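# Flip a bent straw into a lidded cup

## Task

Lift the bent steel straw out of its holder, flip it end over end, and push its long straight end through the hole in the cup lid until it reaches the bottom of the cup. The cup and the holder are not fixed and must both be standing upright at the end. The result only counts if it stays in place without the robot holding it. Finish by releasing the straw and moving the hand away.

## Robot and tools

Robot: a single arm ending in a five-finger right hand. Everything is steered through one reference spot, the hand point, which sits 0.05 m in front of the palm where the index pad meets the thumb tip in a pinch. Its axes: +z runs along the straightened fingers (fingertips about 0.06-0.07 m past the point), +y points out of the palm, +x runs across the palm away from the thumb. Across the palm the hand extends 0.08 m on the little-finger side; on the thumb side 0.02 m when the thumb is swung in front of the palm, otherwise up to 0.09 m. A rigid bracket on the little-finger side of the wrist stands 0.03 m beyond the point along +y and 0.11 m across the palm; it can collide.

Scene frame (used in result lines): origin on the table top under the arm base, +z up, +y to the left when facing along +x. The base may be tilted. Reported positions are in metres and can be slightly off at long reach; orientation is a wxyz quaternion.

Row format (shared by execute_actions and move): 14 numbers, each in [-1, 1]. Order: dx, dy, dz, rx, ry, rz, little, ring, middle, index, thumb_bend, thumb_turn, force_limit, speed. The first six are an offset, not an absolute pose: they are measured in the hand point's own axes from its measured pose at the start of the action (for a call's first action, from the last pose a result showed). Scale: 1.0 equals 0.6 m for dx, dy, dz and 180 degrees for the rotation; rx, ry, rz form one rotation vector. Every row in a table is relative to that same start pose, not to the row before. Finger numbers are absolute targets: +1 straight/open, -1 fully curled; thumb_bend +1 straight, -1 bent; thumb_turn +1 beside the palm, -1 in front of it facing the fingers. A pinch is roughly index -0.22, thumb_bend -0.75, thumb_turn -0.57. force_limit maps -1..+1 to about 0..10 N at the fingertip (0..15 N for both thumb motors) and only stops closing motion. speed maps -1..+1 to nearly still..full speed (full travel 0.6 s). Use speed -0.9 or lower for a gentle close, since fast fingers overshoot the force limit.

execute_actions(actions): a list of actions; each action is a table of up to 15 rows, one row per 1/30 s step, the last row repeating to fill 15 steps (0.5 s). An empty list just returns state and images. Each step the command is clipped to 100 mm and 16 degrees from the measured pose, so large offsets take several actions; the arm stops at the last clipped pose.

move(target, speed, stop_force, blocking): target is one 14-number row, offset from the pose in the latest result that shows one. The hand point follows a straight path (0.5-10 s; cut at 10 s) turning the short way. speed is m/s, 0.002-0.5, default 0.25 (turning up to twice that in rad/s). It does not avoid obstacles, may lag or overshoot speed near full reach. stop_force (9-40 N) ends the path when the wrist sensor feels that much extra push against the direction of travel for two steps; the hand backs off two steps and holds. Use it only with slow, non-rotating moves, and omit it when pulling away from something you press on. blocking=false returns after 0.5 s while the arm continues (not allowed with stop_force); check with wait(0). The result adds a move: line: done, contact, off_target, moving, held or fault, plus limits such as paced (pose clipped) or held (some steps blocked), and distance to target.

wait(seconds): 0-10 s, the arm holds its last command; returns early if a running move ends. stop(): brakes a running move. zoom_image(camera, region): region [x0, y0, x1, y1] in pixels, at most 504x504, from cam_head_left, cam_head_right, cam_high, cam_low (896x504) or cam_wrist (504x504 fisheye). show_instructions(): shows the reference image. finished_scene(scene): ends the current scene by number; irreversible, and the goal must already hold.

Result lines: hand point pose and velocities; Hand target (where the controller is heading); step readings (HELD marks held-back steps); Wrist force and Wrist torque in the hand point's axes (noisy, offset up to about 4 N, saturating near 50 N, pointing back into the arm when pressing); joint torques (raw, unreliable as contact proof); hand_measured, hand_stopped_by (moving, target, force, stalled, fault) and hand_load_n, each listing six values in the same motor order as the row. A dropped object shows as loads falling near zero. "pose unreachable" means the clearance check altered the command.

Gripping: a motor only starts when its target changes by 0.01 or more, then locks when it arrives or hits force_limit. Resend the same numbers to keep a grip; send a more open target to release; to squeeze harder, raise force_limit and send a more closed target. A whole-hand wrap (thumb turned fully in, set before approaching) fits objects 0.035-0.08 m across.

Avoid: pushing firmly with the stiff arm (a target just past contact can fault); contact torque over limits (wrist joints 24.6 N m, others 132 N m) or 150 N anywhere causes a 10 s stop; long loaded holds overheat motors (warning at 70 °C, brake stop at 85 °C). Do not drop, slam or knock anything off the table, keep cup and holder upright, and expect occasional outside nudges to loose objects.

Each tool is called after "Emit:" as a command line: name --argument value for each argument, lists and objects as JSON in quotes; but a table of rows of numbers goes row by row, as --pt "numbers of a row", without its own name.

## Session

Emit:
execute_actions --actions '[]'

Scene clock: 0.00 s.
end_effector_position=(+0.8287, -0.2037, +0.3328) hand_measured=(+1.000, +1.000, +1.000, +1.000, +1.000, +1.000) hand_load_n=(+0.0, +0.0, +0.0, +0.0, +0.0, +0.0) hand_stopped_by=(target, target, target, target, target, target) hand_force_limit=0.00 hand_speed=-0.80 end_effector_quat_wxyz=(-0.119, +0.889, +0.417, +0.147) end_effector_velocity=(-0.000, -0.000, -0.000) end_effector_angular_velocity=(+0.000, +0.000, -0.000)
Joint positions: [-0.543 -1.361  0.59   1.67   0.854  0.036]
Joint velocities: [-0.  0.  0. -0. -0. -0.]
Joint torques (N m, as the arm reports them, + toward a larger angle): no reading
Wrist force (N, on the end effector, along its own x y z axes, offset not removed): no reading
Wrist torque (N m, same axes, about the end effector's origin, offset not removed): no reading
Hand target: +0.829, -0.204, +0.333; -0.119, +0.889, +0.417, +0.147

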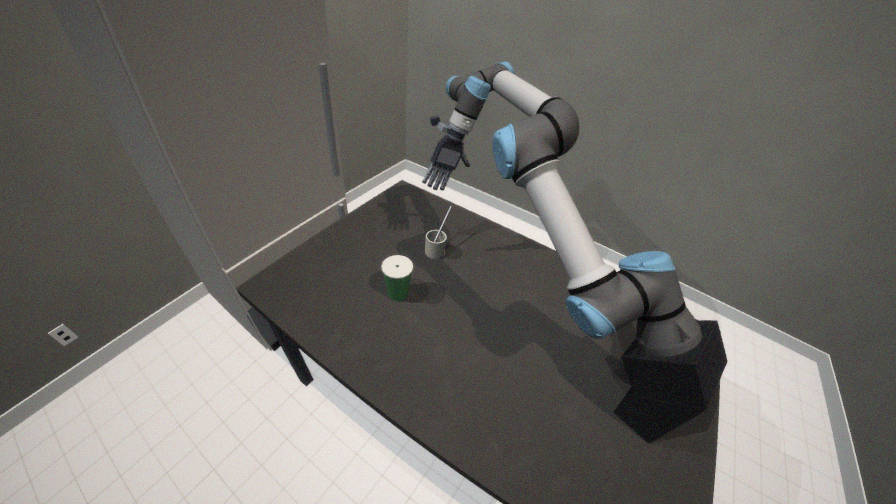

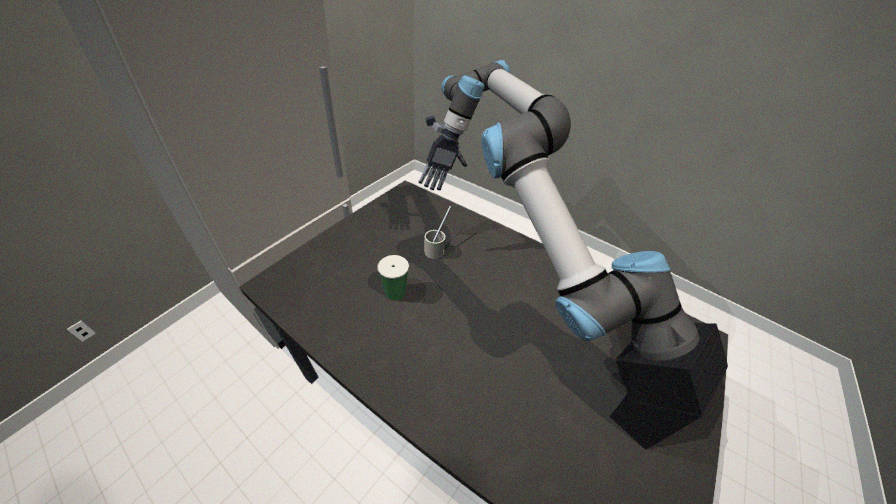

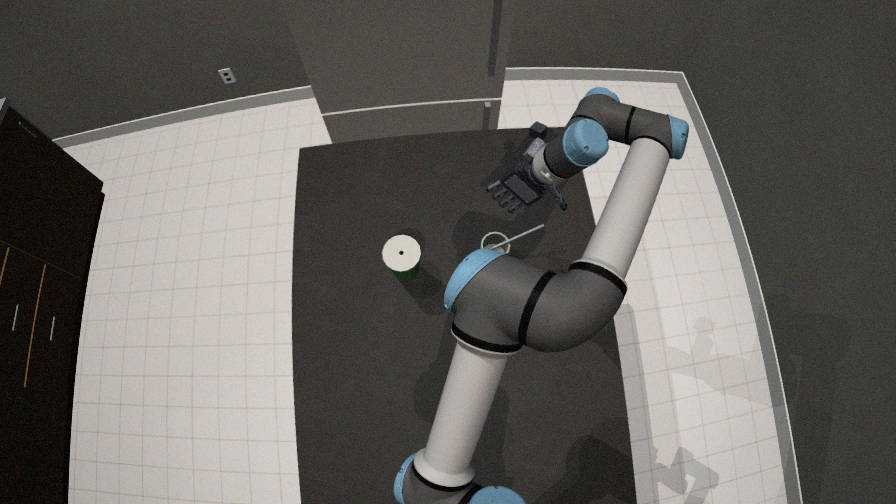

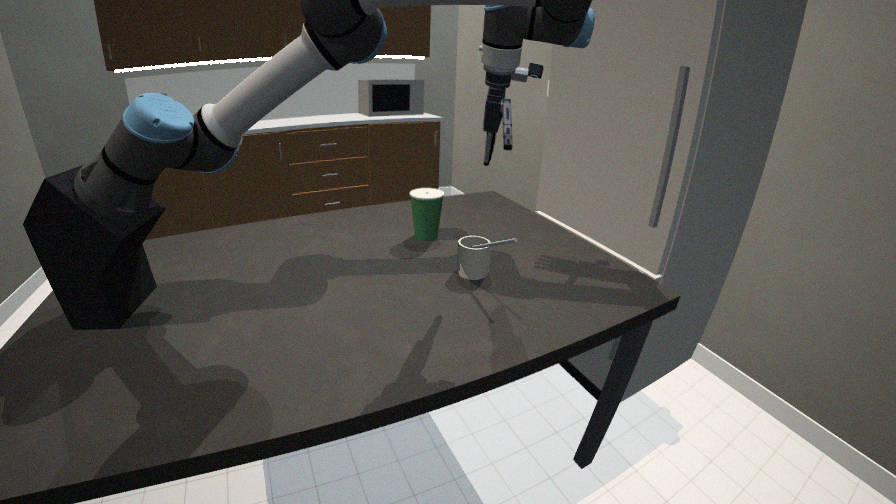

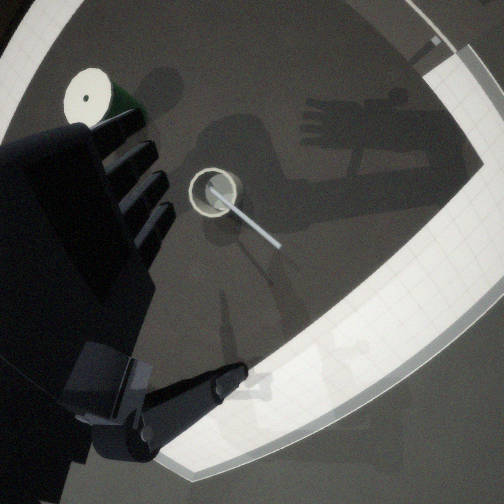

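Emit:
move --target '[-0.053,-0.126,0.195,-0.110,0.465,0.351,1,1,1,0.3,-0.75,-0.57,0,0.5]' --speed 0.4

Emit:
zoom_image --camera "cam_high" --region '[430, 180, 570, 290]'

Emit:
zoom_image --camera "cam_low" --region '[390, 160, 550, 290]'

Emit:
zoom_image --camera "cam_head_left" --region '[390, 170, 510, 280]'

Scene clock: 14.40 s.
end_effector_position=(+0.7697, -0.1398, +0.2198) hand_measured=(+1.000, +1.000, +1.000, +0.300, -0.750, -0.570) hand_load_n=(+0.0, +0.0, +0.0, +0.0, +0.0, +0.0) hand_stopped_by=(target, target, target, target, target, target) hand_force_limit=0.00 hand_speed=0.50 end_effector_quat_wxyz=(-0.271, +0.654, -0.270, +0.653) end_effector_velocity=(+0.001, -0.001, -0.000) end_effector_angular_velocity=(-0.001, -0.015, -0.003)
Joint positions: [-0.378 -1.864  2.154 -1.195  1.091  2.612]
Joint velocities: [ 0.003  0.01   0.004 -0.028  0.009  0.003]
Joint torques (N m, as the arm reports them, + toward a larger angle): [ 15.03 -19.69  -2.01  -3.88   3.07   1.1 ]
Wrist force (N, on the end effector, along its own x y z axes, offset not removed): [5.1 0.3 -1.7]
Wrist torque (N m, same axes, about the end effector's origin, offset not removed): [0.28 -0.69 0.26]
Hand target: +0.770, -0.140, +0.220; -0.271, +0.654, -0.270, +0.653
Off the commanded pose: 0.000 m, 0 deg.
move: done; limits=paced

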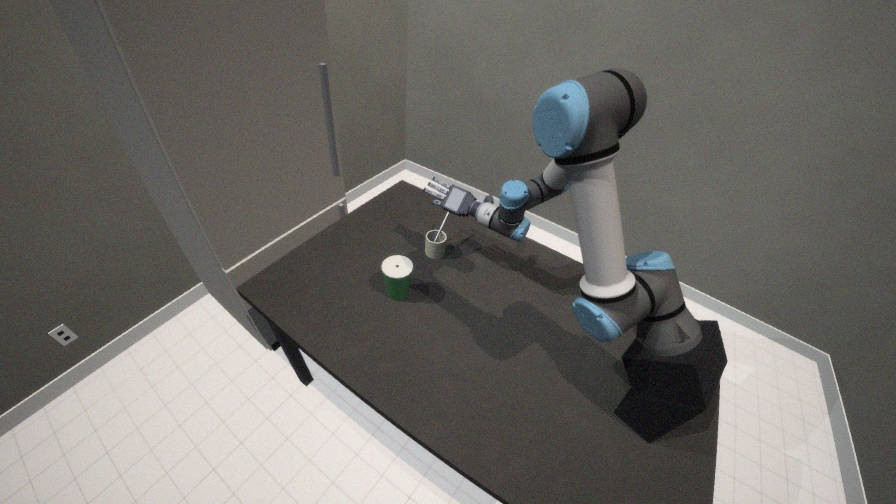

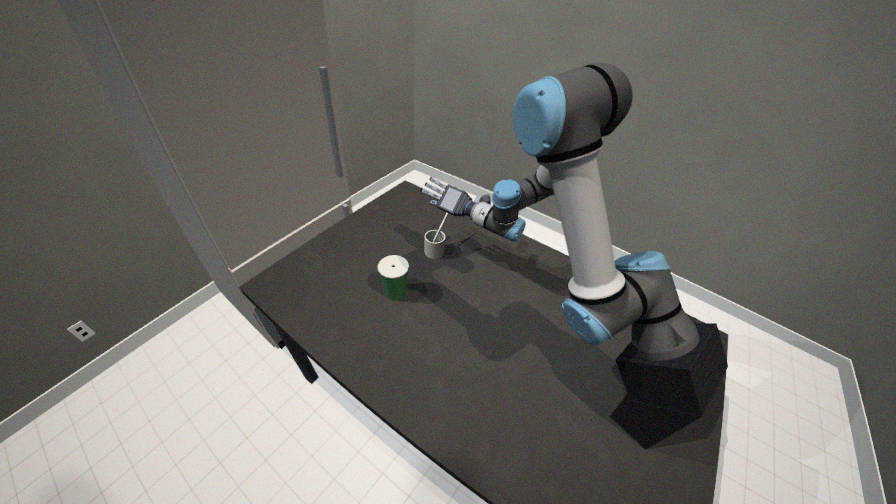

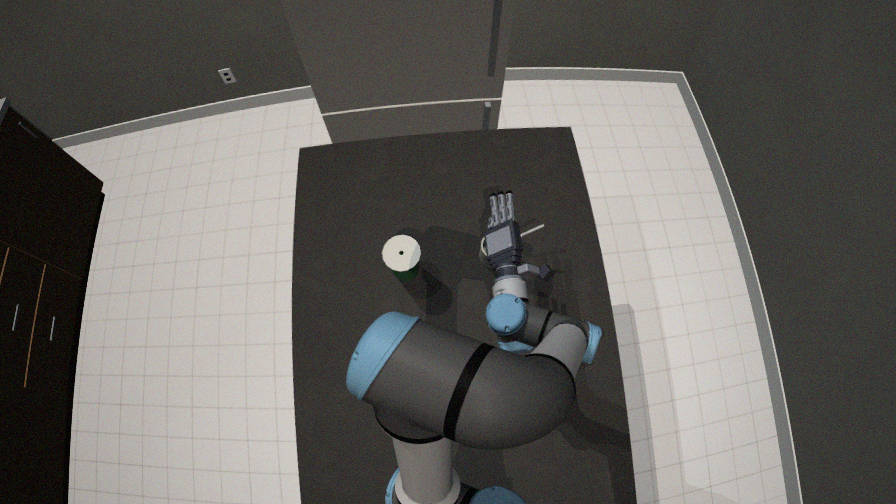

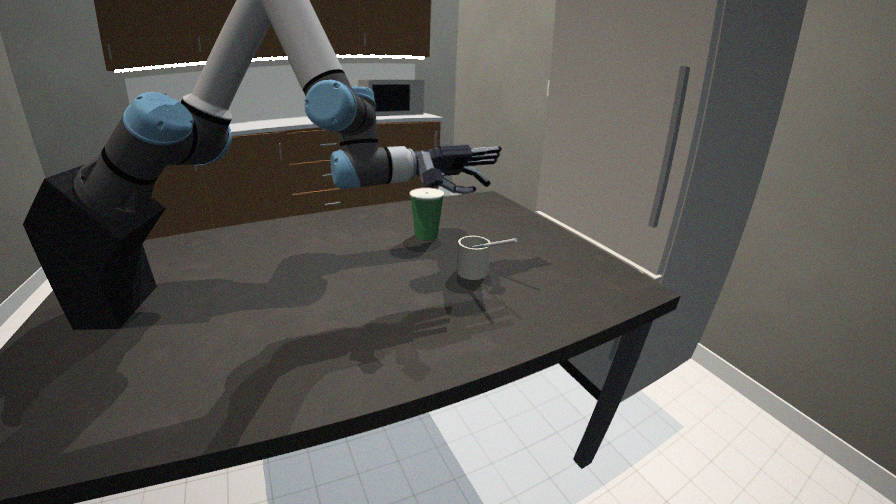

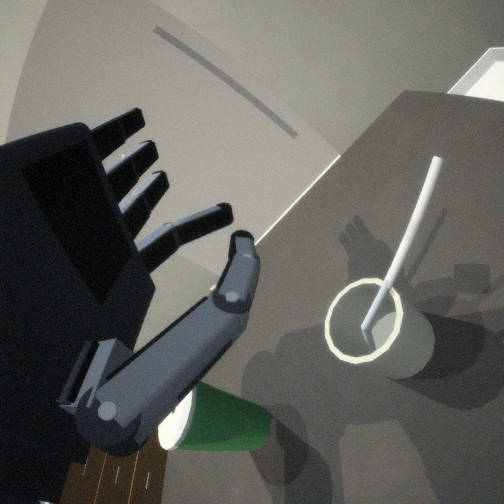

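Region (430, 180, 570, 290) of cam_high's 896x504 image, scaled by 3.600, with more detail than that image has; it fills the top 396 rows of this view, and the rest is white.

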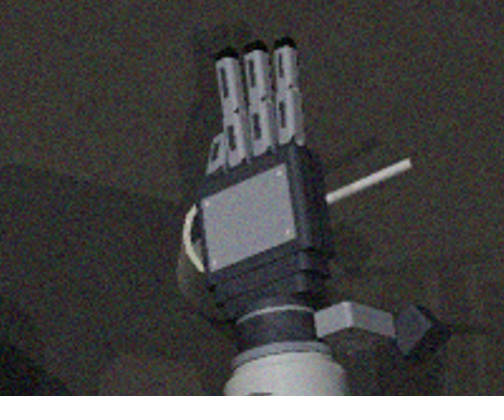

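Region (390, 160, 550, 290) of cam_low's 896x504 image, scaled by 3.150, with more detail than that image has; it fills the top 410 rows of this view, and the rest is white.

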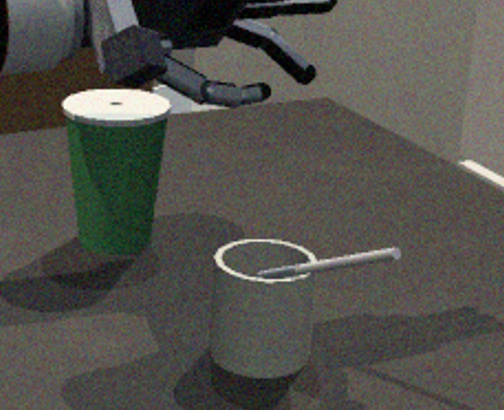

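Region (390, 170, 510, 280) of cam_head_left's 896x504 image, scaled by 4.200, with more detail than that image has; it fills the top 462 rows of this view, and the rest is white.

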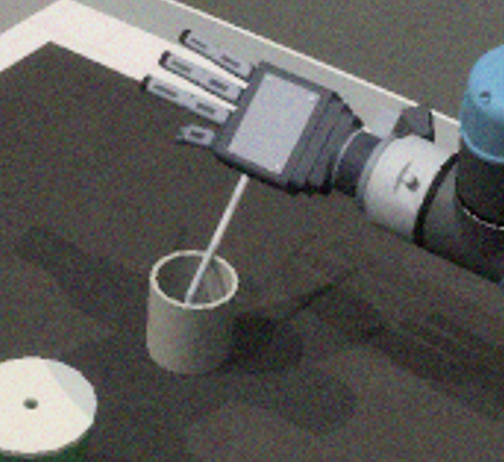

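Emit:
move --target '[-0.082,0.118,0.008,0,0,0,1,1,1,0.45,-0.75,-0.57,0,0.5]' --speed 0.15

Emit:
zoom_image --camera "cam_low" --region '[420, 180, 540, 280]'

Emit:
zoom_image --camera "cam_head_left" --region '[400, 180, 490, 270]'

Scene clock: 18.93 s.
end_effector_position=(+0.7743, -0.1550, +0.1351) hand_measured=(+1.000, +1.000, +1.000, +0.450, -0.750, -0.570) hand_load_n=(+0.0, +0.0, +0.0, +0.0, +0.0, +0.0) hand_stopped_by=(target, target, target, target, target, target) hand_force_limit=0.00 hand_speed=0.50 end_effector_quat_wxyz=(-0.271, +0.654, -0.270, +0.653) end_effector_velocity=(+0.000, -0.000, -0.002) end_effector_angular_velocity=(+0.000, +0.000, -0.001)
Joint positions: [-0.358 -1.626  2.106 -1.377  1.104  2.594]
Joint velocities: [ 0.001  0.006 -0.002 -0.004  0.001 -0.   ]
Joint torques (N m, as the arm reports them, + toward a larger angle): [ 13.63 -23.62 -16.2   -3.57   2.75  -1.66]
Wrist force (N, on the end effector, along its own x y z axes, offset not removed): [3.9 -4.1 -3.9]
Wrist torque (N m, same axes, about the end effector's origin, offset not removed): [-0.56 -0.55 0.09]
Hand target: +0.774, -0.155, +0.135; -0.271, +0.654, -0.270, +0.653
Off the commanded pose: 0.000 m, 0 deg.
move: done

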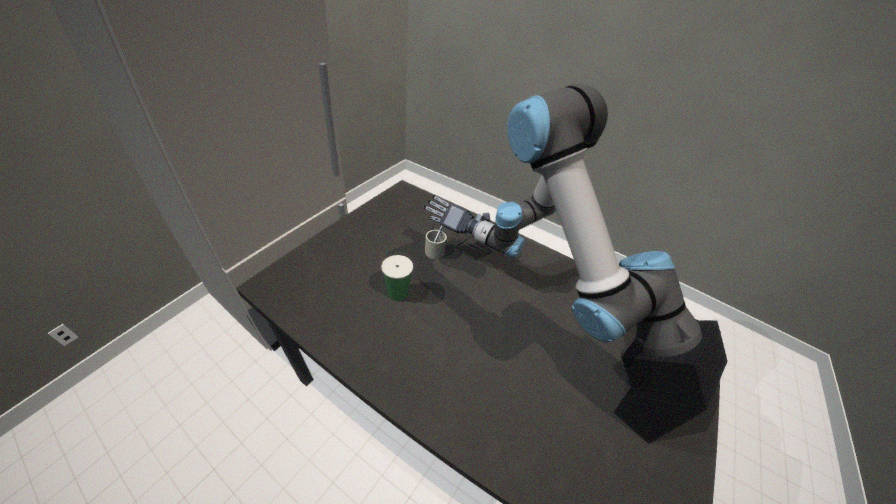

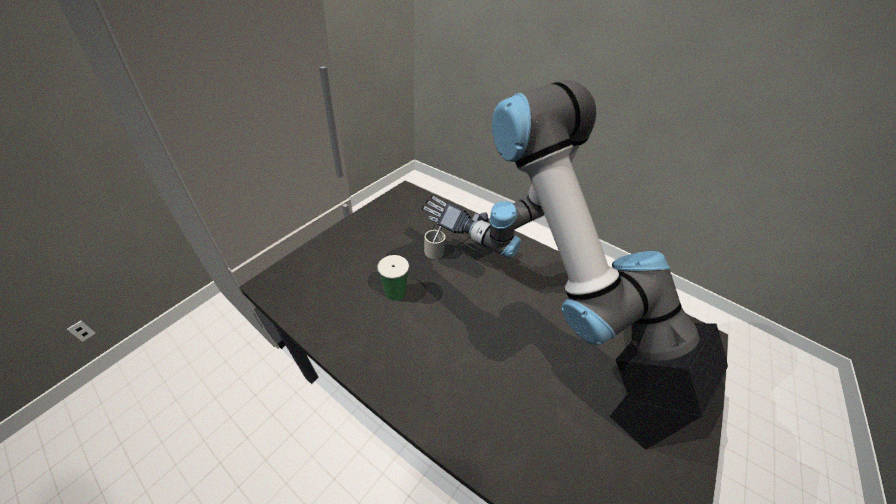

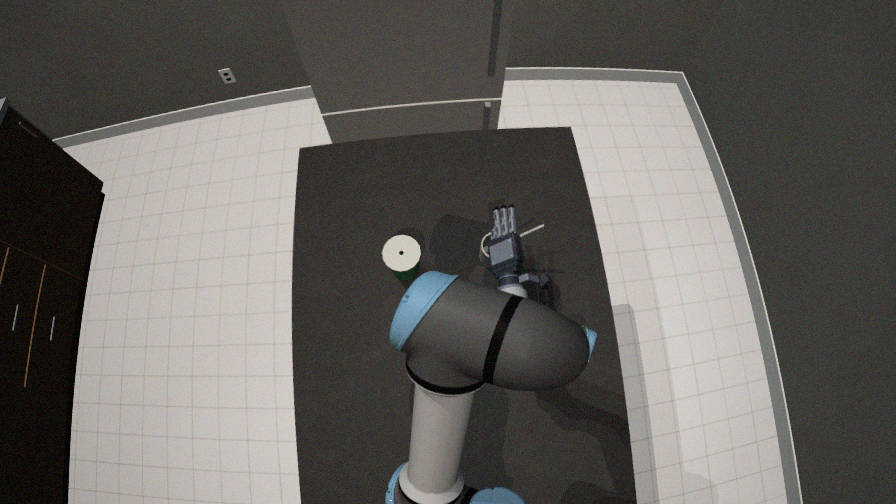

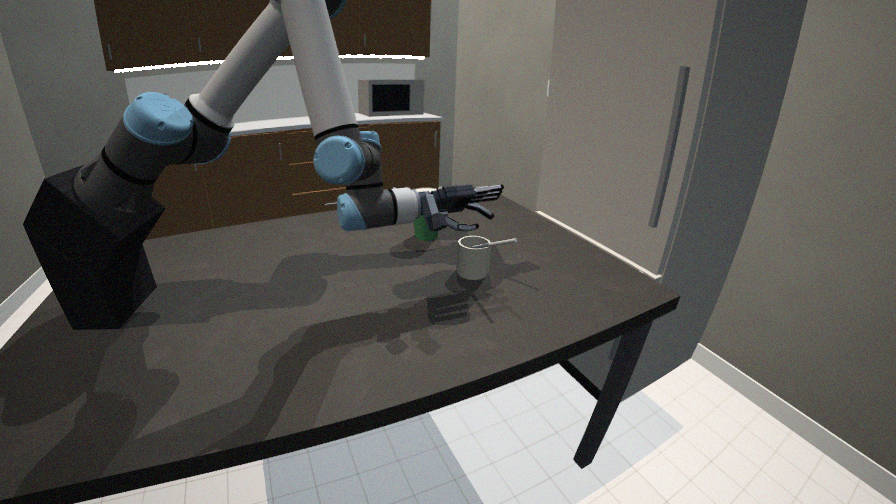

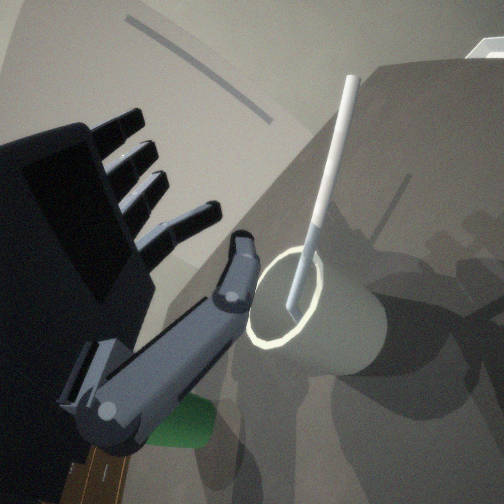

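Region (420, 180, 540, 280) of cam_low's 896x504 image, scaled by 4.200, with more detail than that image has.

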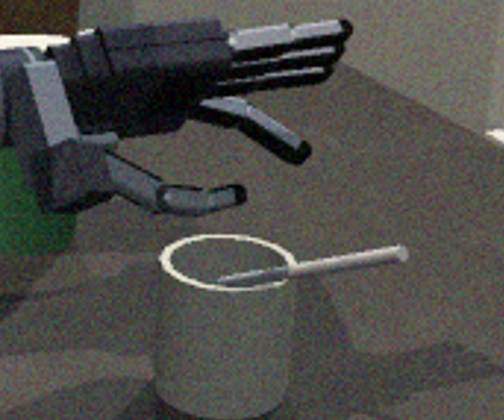

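Region (400, 180, 490, 270) of cam_head_left's 896x504 image, scaled by 5.600, with more detail than that image has.

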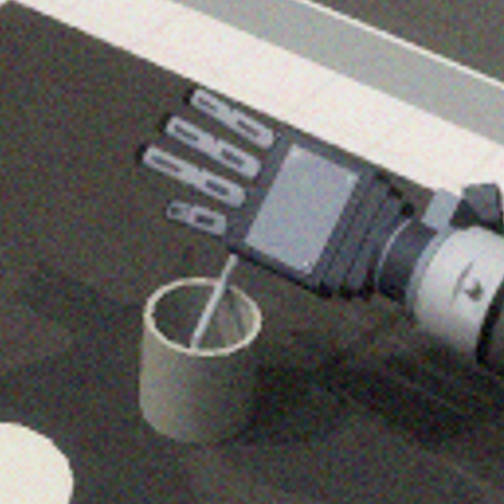

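Emit:
move --target '[0.013,0.05,0.013,0,0,0,1,1,1,0.45,-0.75,-0.57,0,0.5]' --speed 0.06

Emit:
zoom_image --camera "cam_low" --region '[420, 180, 540, 280]'

Scene clock: 23.60 s.
end_effector_position=(+0.7820, -0.1815, +0.1195) hand_measured=(+1.000, +1.000, +1.000, +0.450, -0.750, -0.570) hand_load_n=(+0.0, +0.0, +0.0, +0.0, +0.0, +0.0) hand_stopped_by=(target, target, target, target, target, target) hand_force_limit=0.00 hand_speed=0.50 end_effector_quat_wxyz=(-0.271, +0.654, -0.270, +0.653) end_effector_velocity=(+0.001, -0.002, -0.001) end_effector_angular_velocity=(+0.001, +0.000, -0.000)
Joint positions: [-0.396 -1.573  2.058 -1.398  1.08   2.628]
Joint velocities: [-0.002  0.004 -0.004 -0.001 -0.001  0.002]
Joint torques (N m, as the arm reports them, + toward a larger angle): [ -0.55 -23.73 -14.87  -3.47  -2.36   1.58]
Wrist force (N, on the end effector, along its own x y z axes, offset not removed): [2.6 -0.8 2.0]
Wrist torque (N m, same axes, about the end effector's origin, offset not removed): [-0.49 -0.59 -0.04]
Hand target: +0.782, -0.182, +0.119; -0.271, +0.654, -0.270, +0.653
Off the commanded pose: 0.000 m, 0 deg.
move: done

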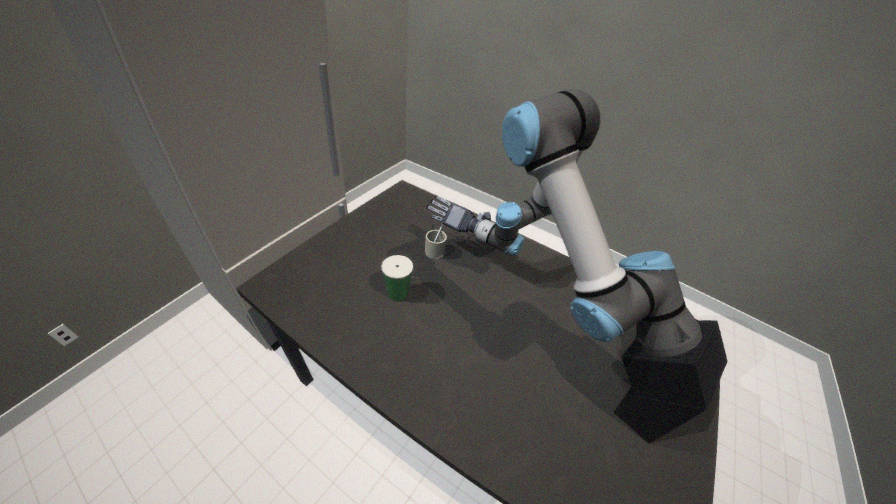

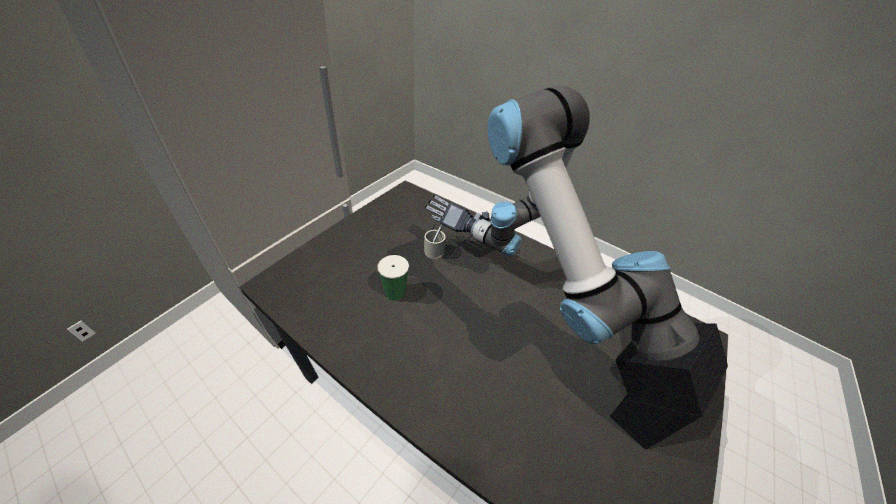

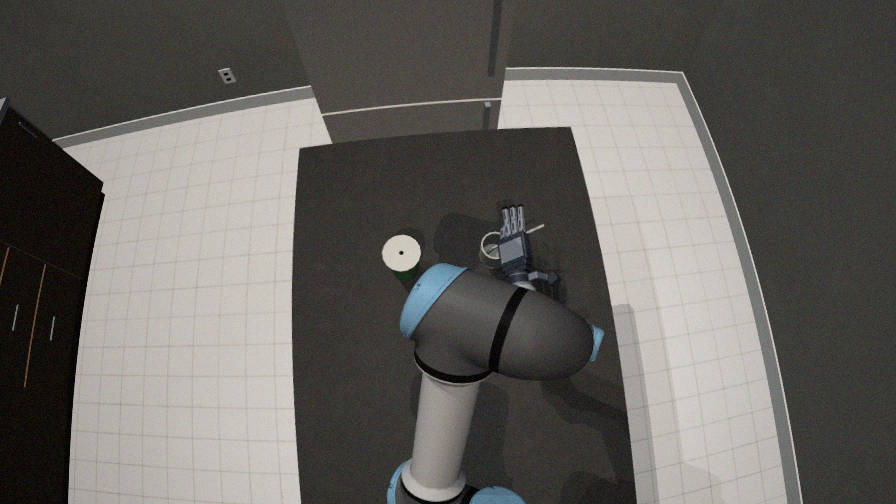

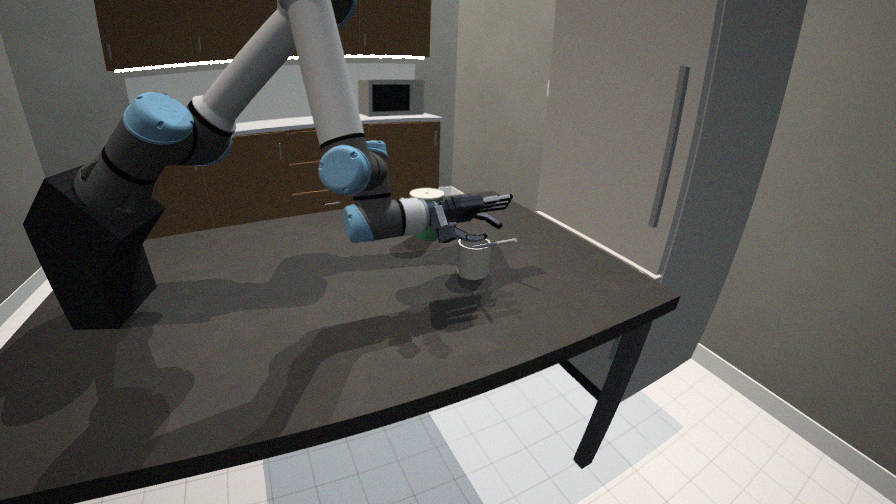

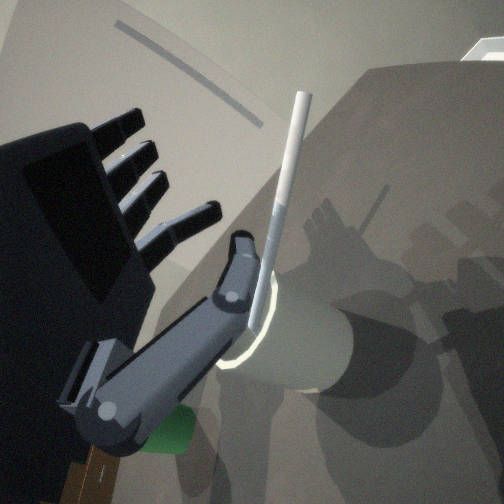

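Region (420, 180, 540, 280) of cam_low's 896x504 image, scaled by 4.200, with more detail than that image has.

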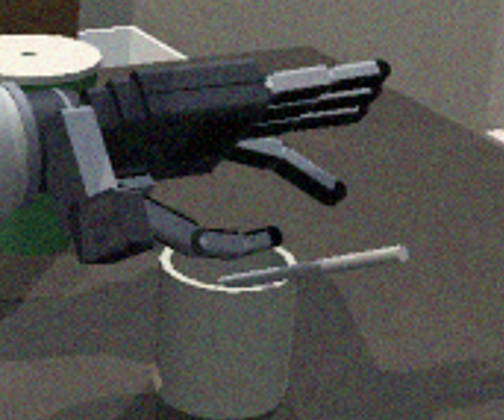

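Emit:
move --target '[-0.021,0.021,0.01,0,0,0,1,1,1,0.4,-0.75,-0.57,0,0.5]' --speed 0.04

Emit:
zoom_image --camera "cam_low" --region '[440, 190, 530, 270]'

Scene clock: 28.50 s.
end_effector_position=(+0.7879, -0.1815, +0.1018) hand_measured=(+1.000, +1.000, +1.000, +0.400, -0.750, -0.570) hand_load_n=(+0.0, +0.0, +0.0, +0.0, +0.0, +0.0) hand_stopped_by=(target, target, target, target, target, target) hand_force_limit=0.00 hand_speed=0.50 end_effector_quat_wxyz=(-0.271, +0.654, -0.270, +0.653) end_effector_velocity=(+0.000, +0.000, -0.003) end_effector_angular_velocity=(+0.000, +0.001, -0.000)
Joint positions: [-0.38  -1.522  2.028 -1.412  1.09   2.614]
Joint velocities: [ 0.002  0.007 -0.003 -0.002  0.001 -0.002]
Joint torques (N m, as the arm reports them, + toward a larger angle): [ 11.92 -27.15 -16.55  -3.43   2.95  -1.28]
Wrist force (N, on the end effector, along its own x y z axes, offset not removed): [0.8 0.2 -2.6]
Wrist torque (N m, same axes, about the end effector's origin, offset not removed): [0.43 0.14 0.28]
Hand target: +0.788, -0.182, +0.102; -0.271, +0.654, -0.270, +0.653
Off the commanded pose: 0.000 m, 0 deg.
move: done

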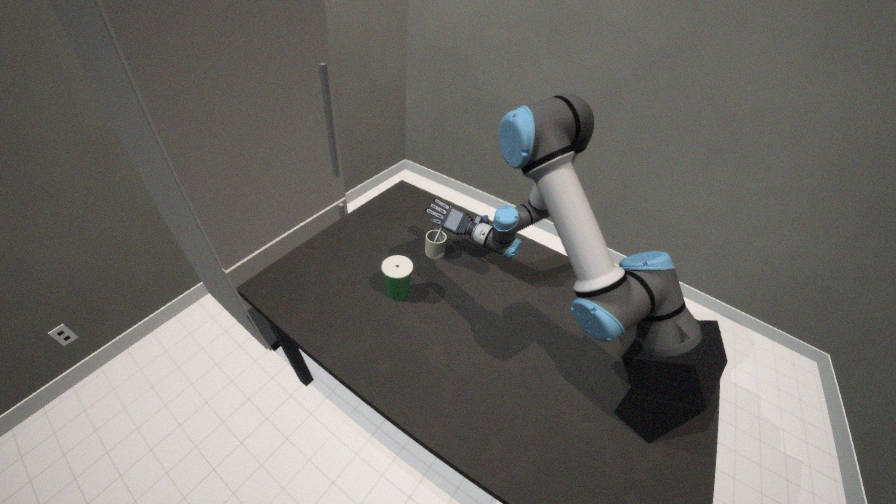

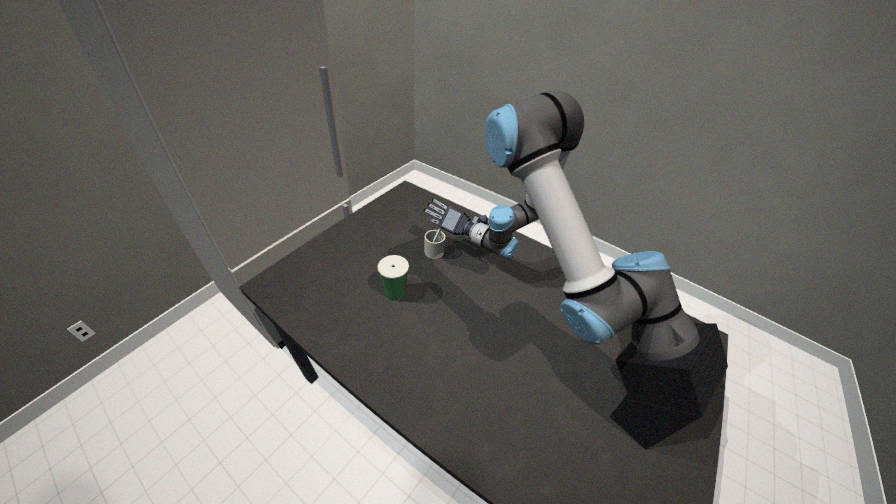

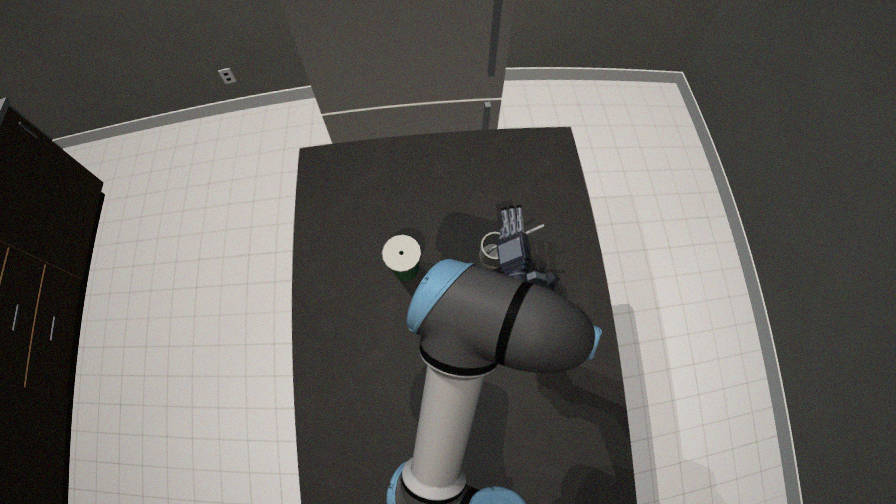

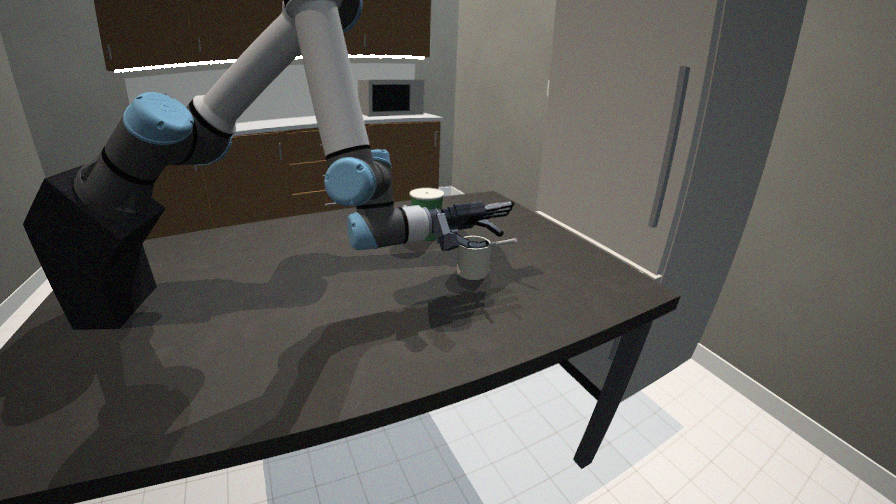

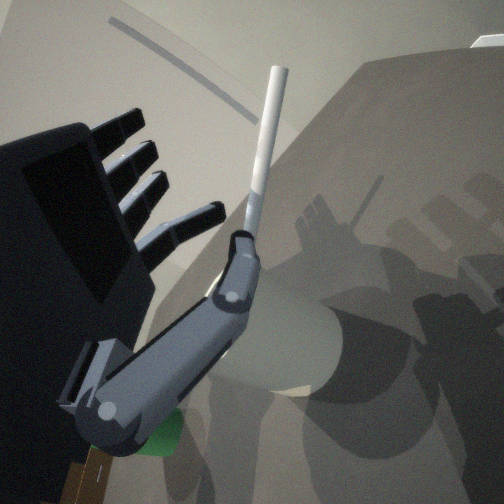

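Region (440, 190, 530, 270) of cam_low's 896x504 image, scaled by 5.600, with more detail than that image has.

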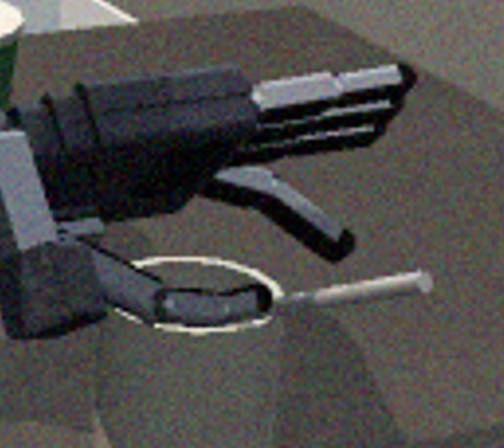

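Emit:
execute_actions --actions '[]'

Scene clock: 39.00 s.
end_effector_position=(+0.7880, -0.1815, +0.1016) hand_measured=(+1.000, +1.000, +1.000, +0.400, -0.750, -0.570) hand_load_n=(+0.0, +0.0, +0.0, +0.0, +0.0, +0.0) hand_stopped_by=(target, target, target, target, target, target) hand_force_limit=0.00 hand_speed=0.50 end_effector_quat_wxyz=(-0.271, +0.654, -0.270, +0.653) end_effector_velocity=(+0.000, -0.000, +0.001) end_effector_angular_velocity=(-0.000, -0.001, -0.000)
Joint positions: [-0.38  -1.522  2.027 -1.412  1.09   2.614]
Joint velocities: [-0.    -0.001  0.     0.     0.001 -0.   ]
Joint torques (N m, as the arm reports them, + toward a larger angle): [ 12.18 -26.42 -16.65  -3.46   2.78  -1.51]
Wrist force (N, on the end effector, along its own x y z axes, offset not removed): [0.8 -3.1 -2.1]
Wrist torque (N m, same axes, about the end effector's origin, offset not removed): [-0.25 -0.03 0.01]
Hand target: +0.788, -0.182, +0.102; -0.271, +0.654, -0.270, +0.653
Off the commanded pose: 0.000 m, 0 deg.

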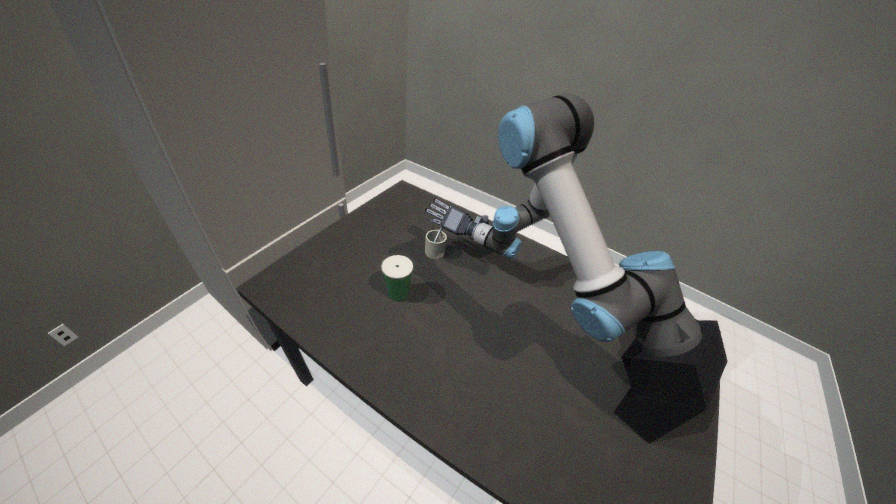

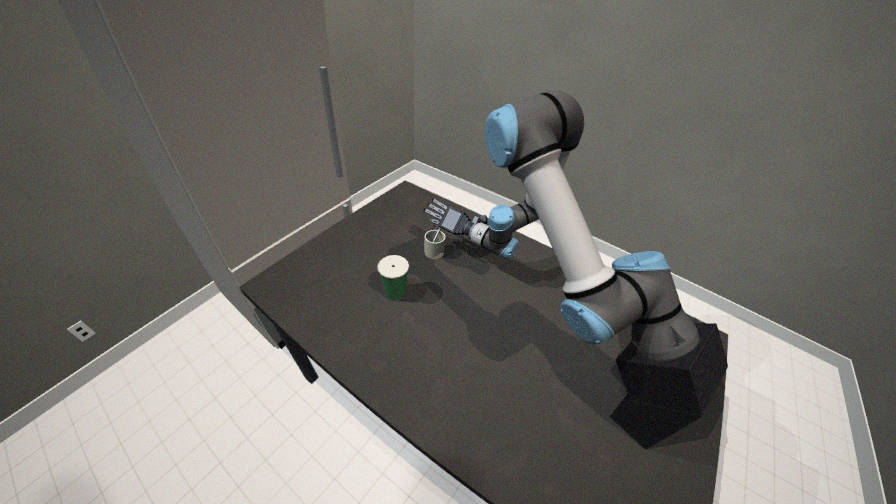

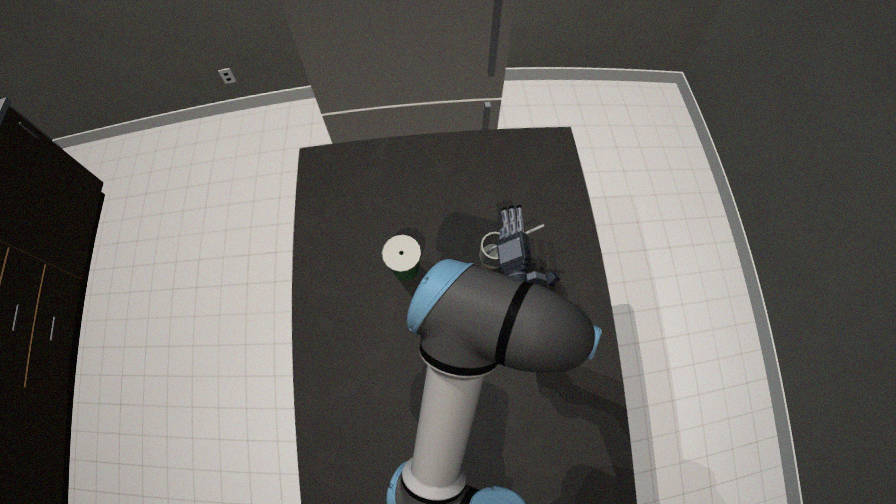

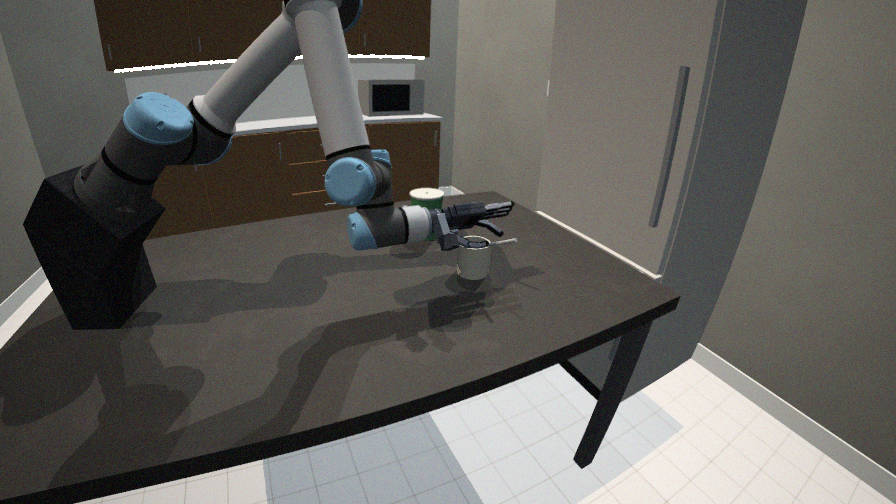

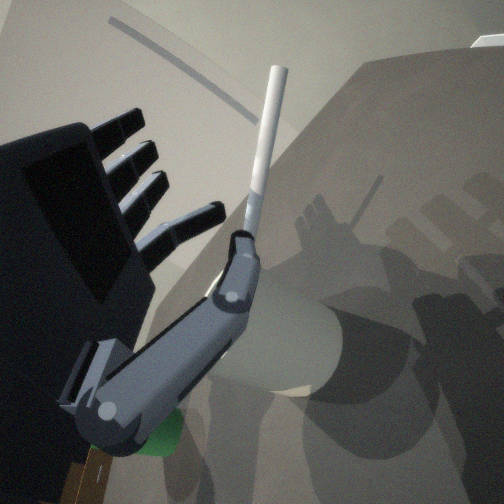

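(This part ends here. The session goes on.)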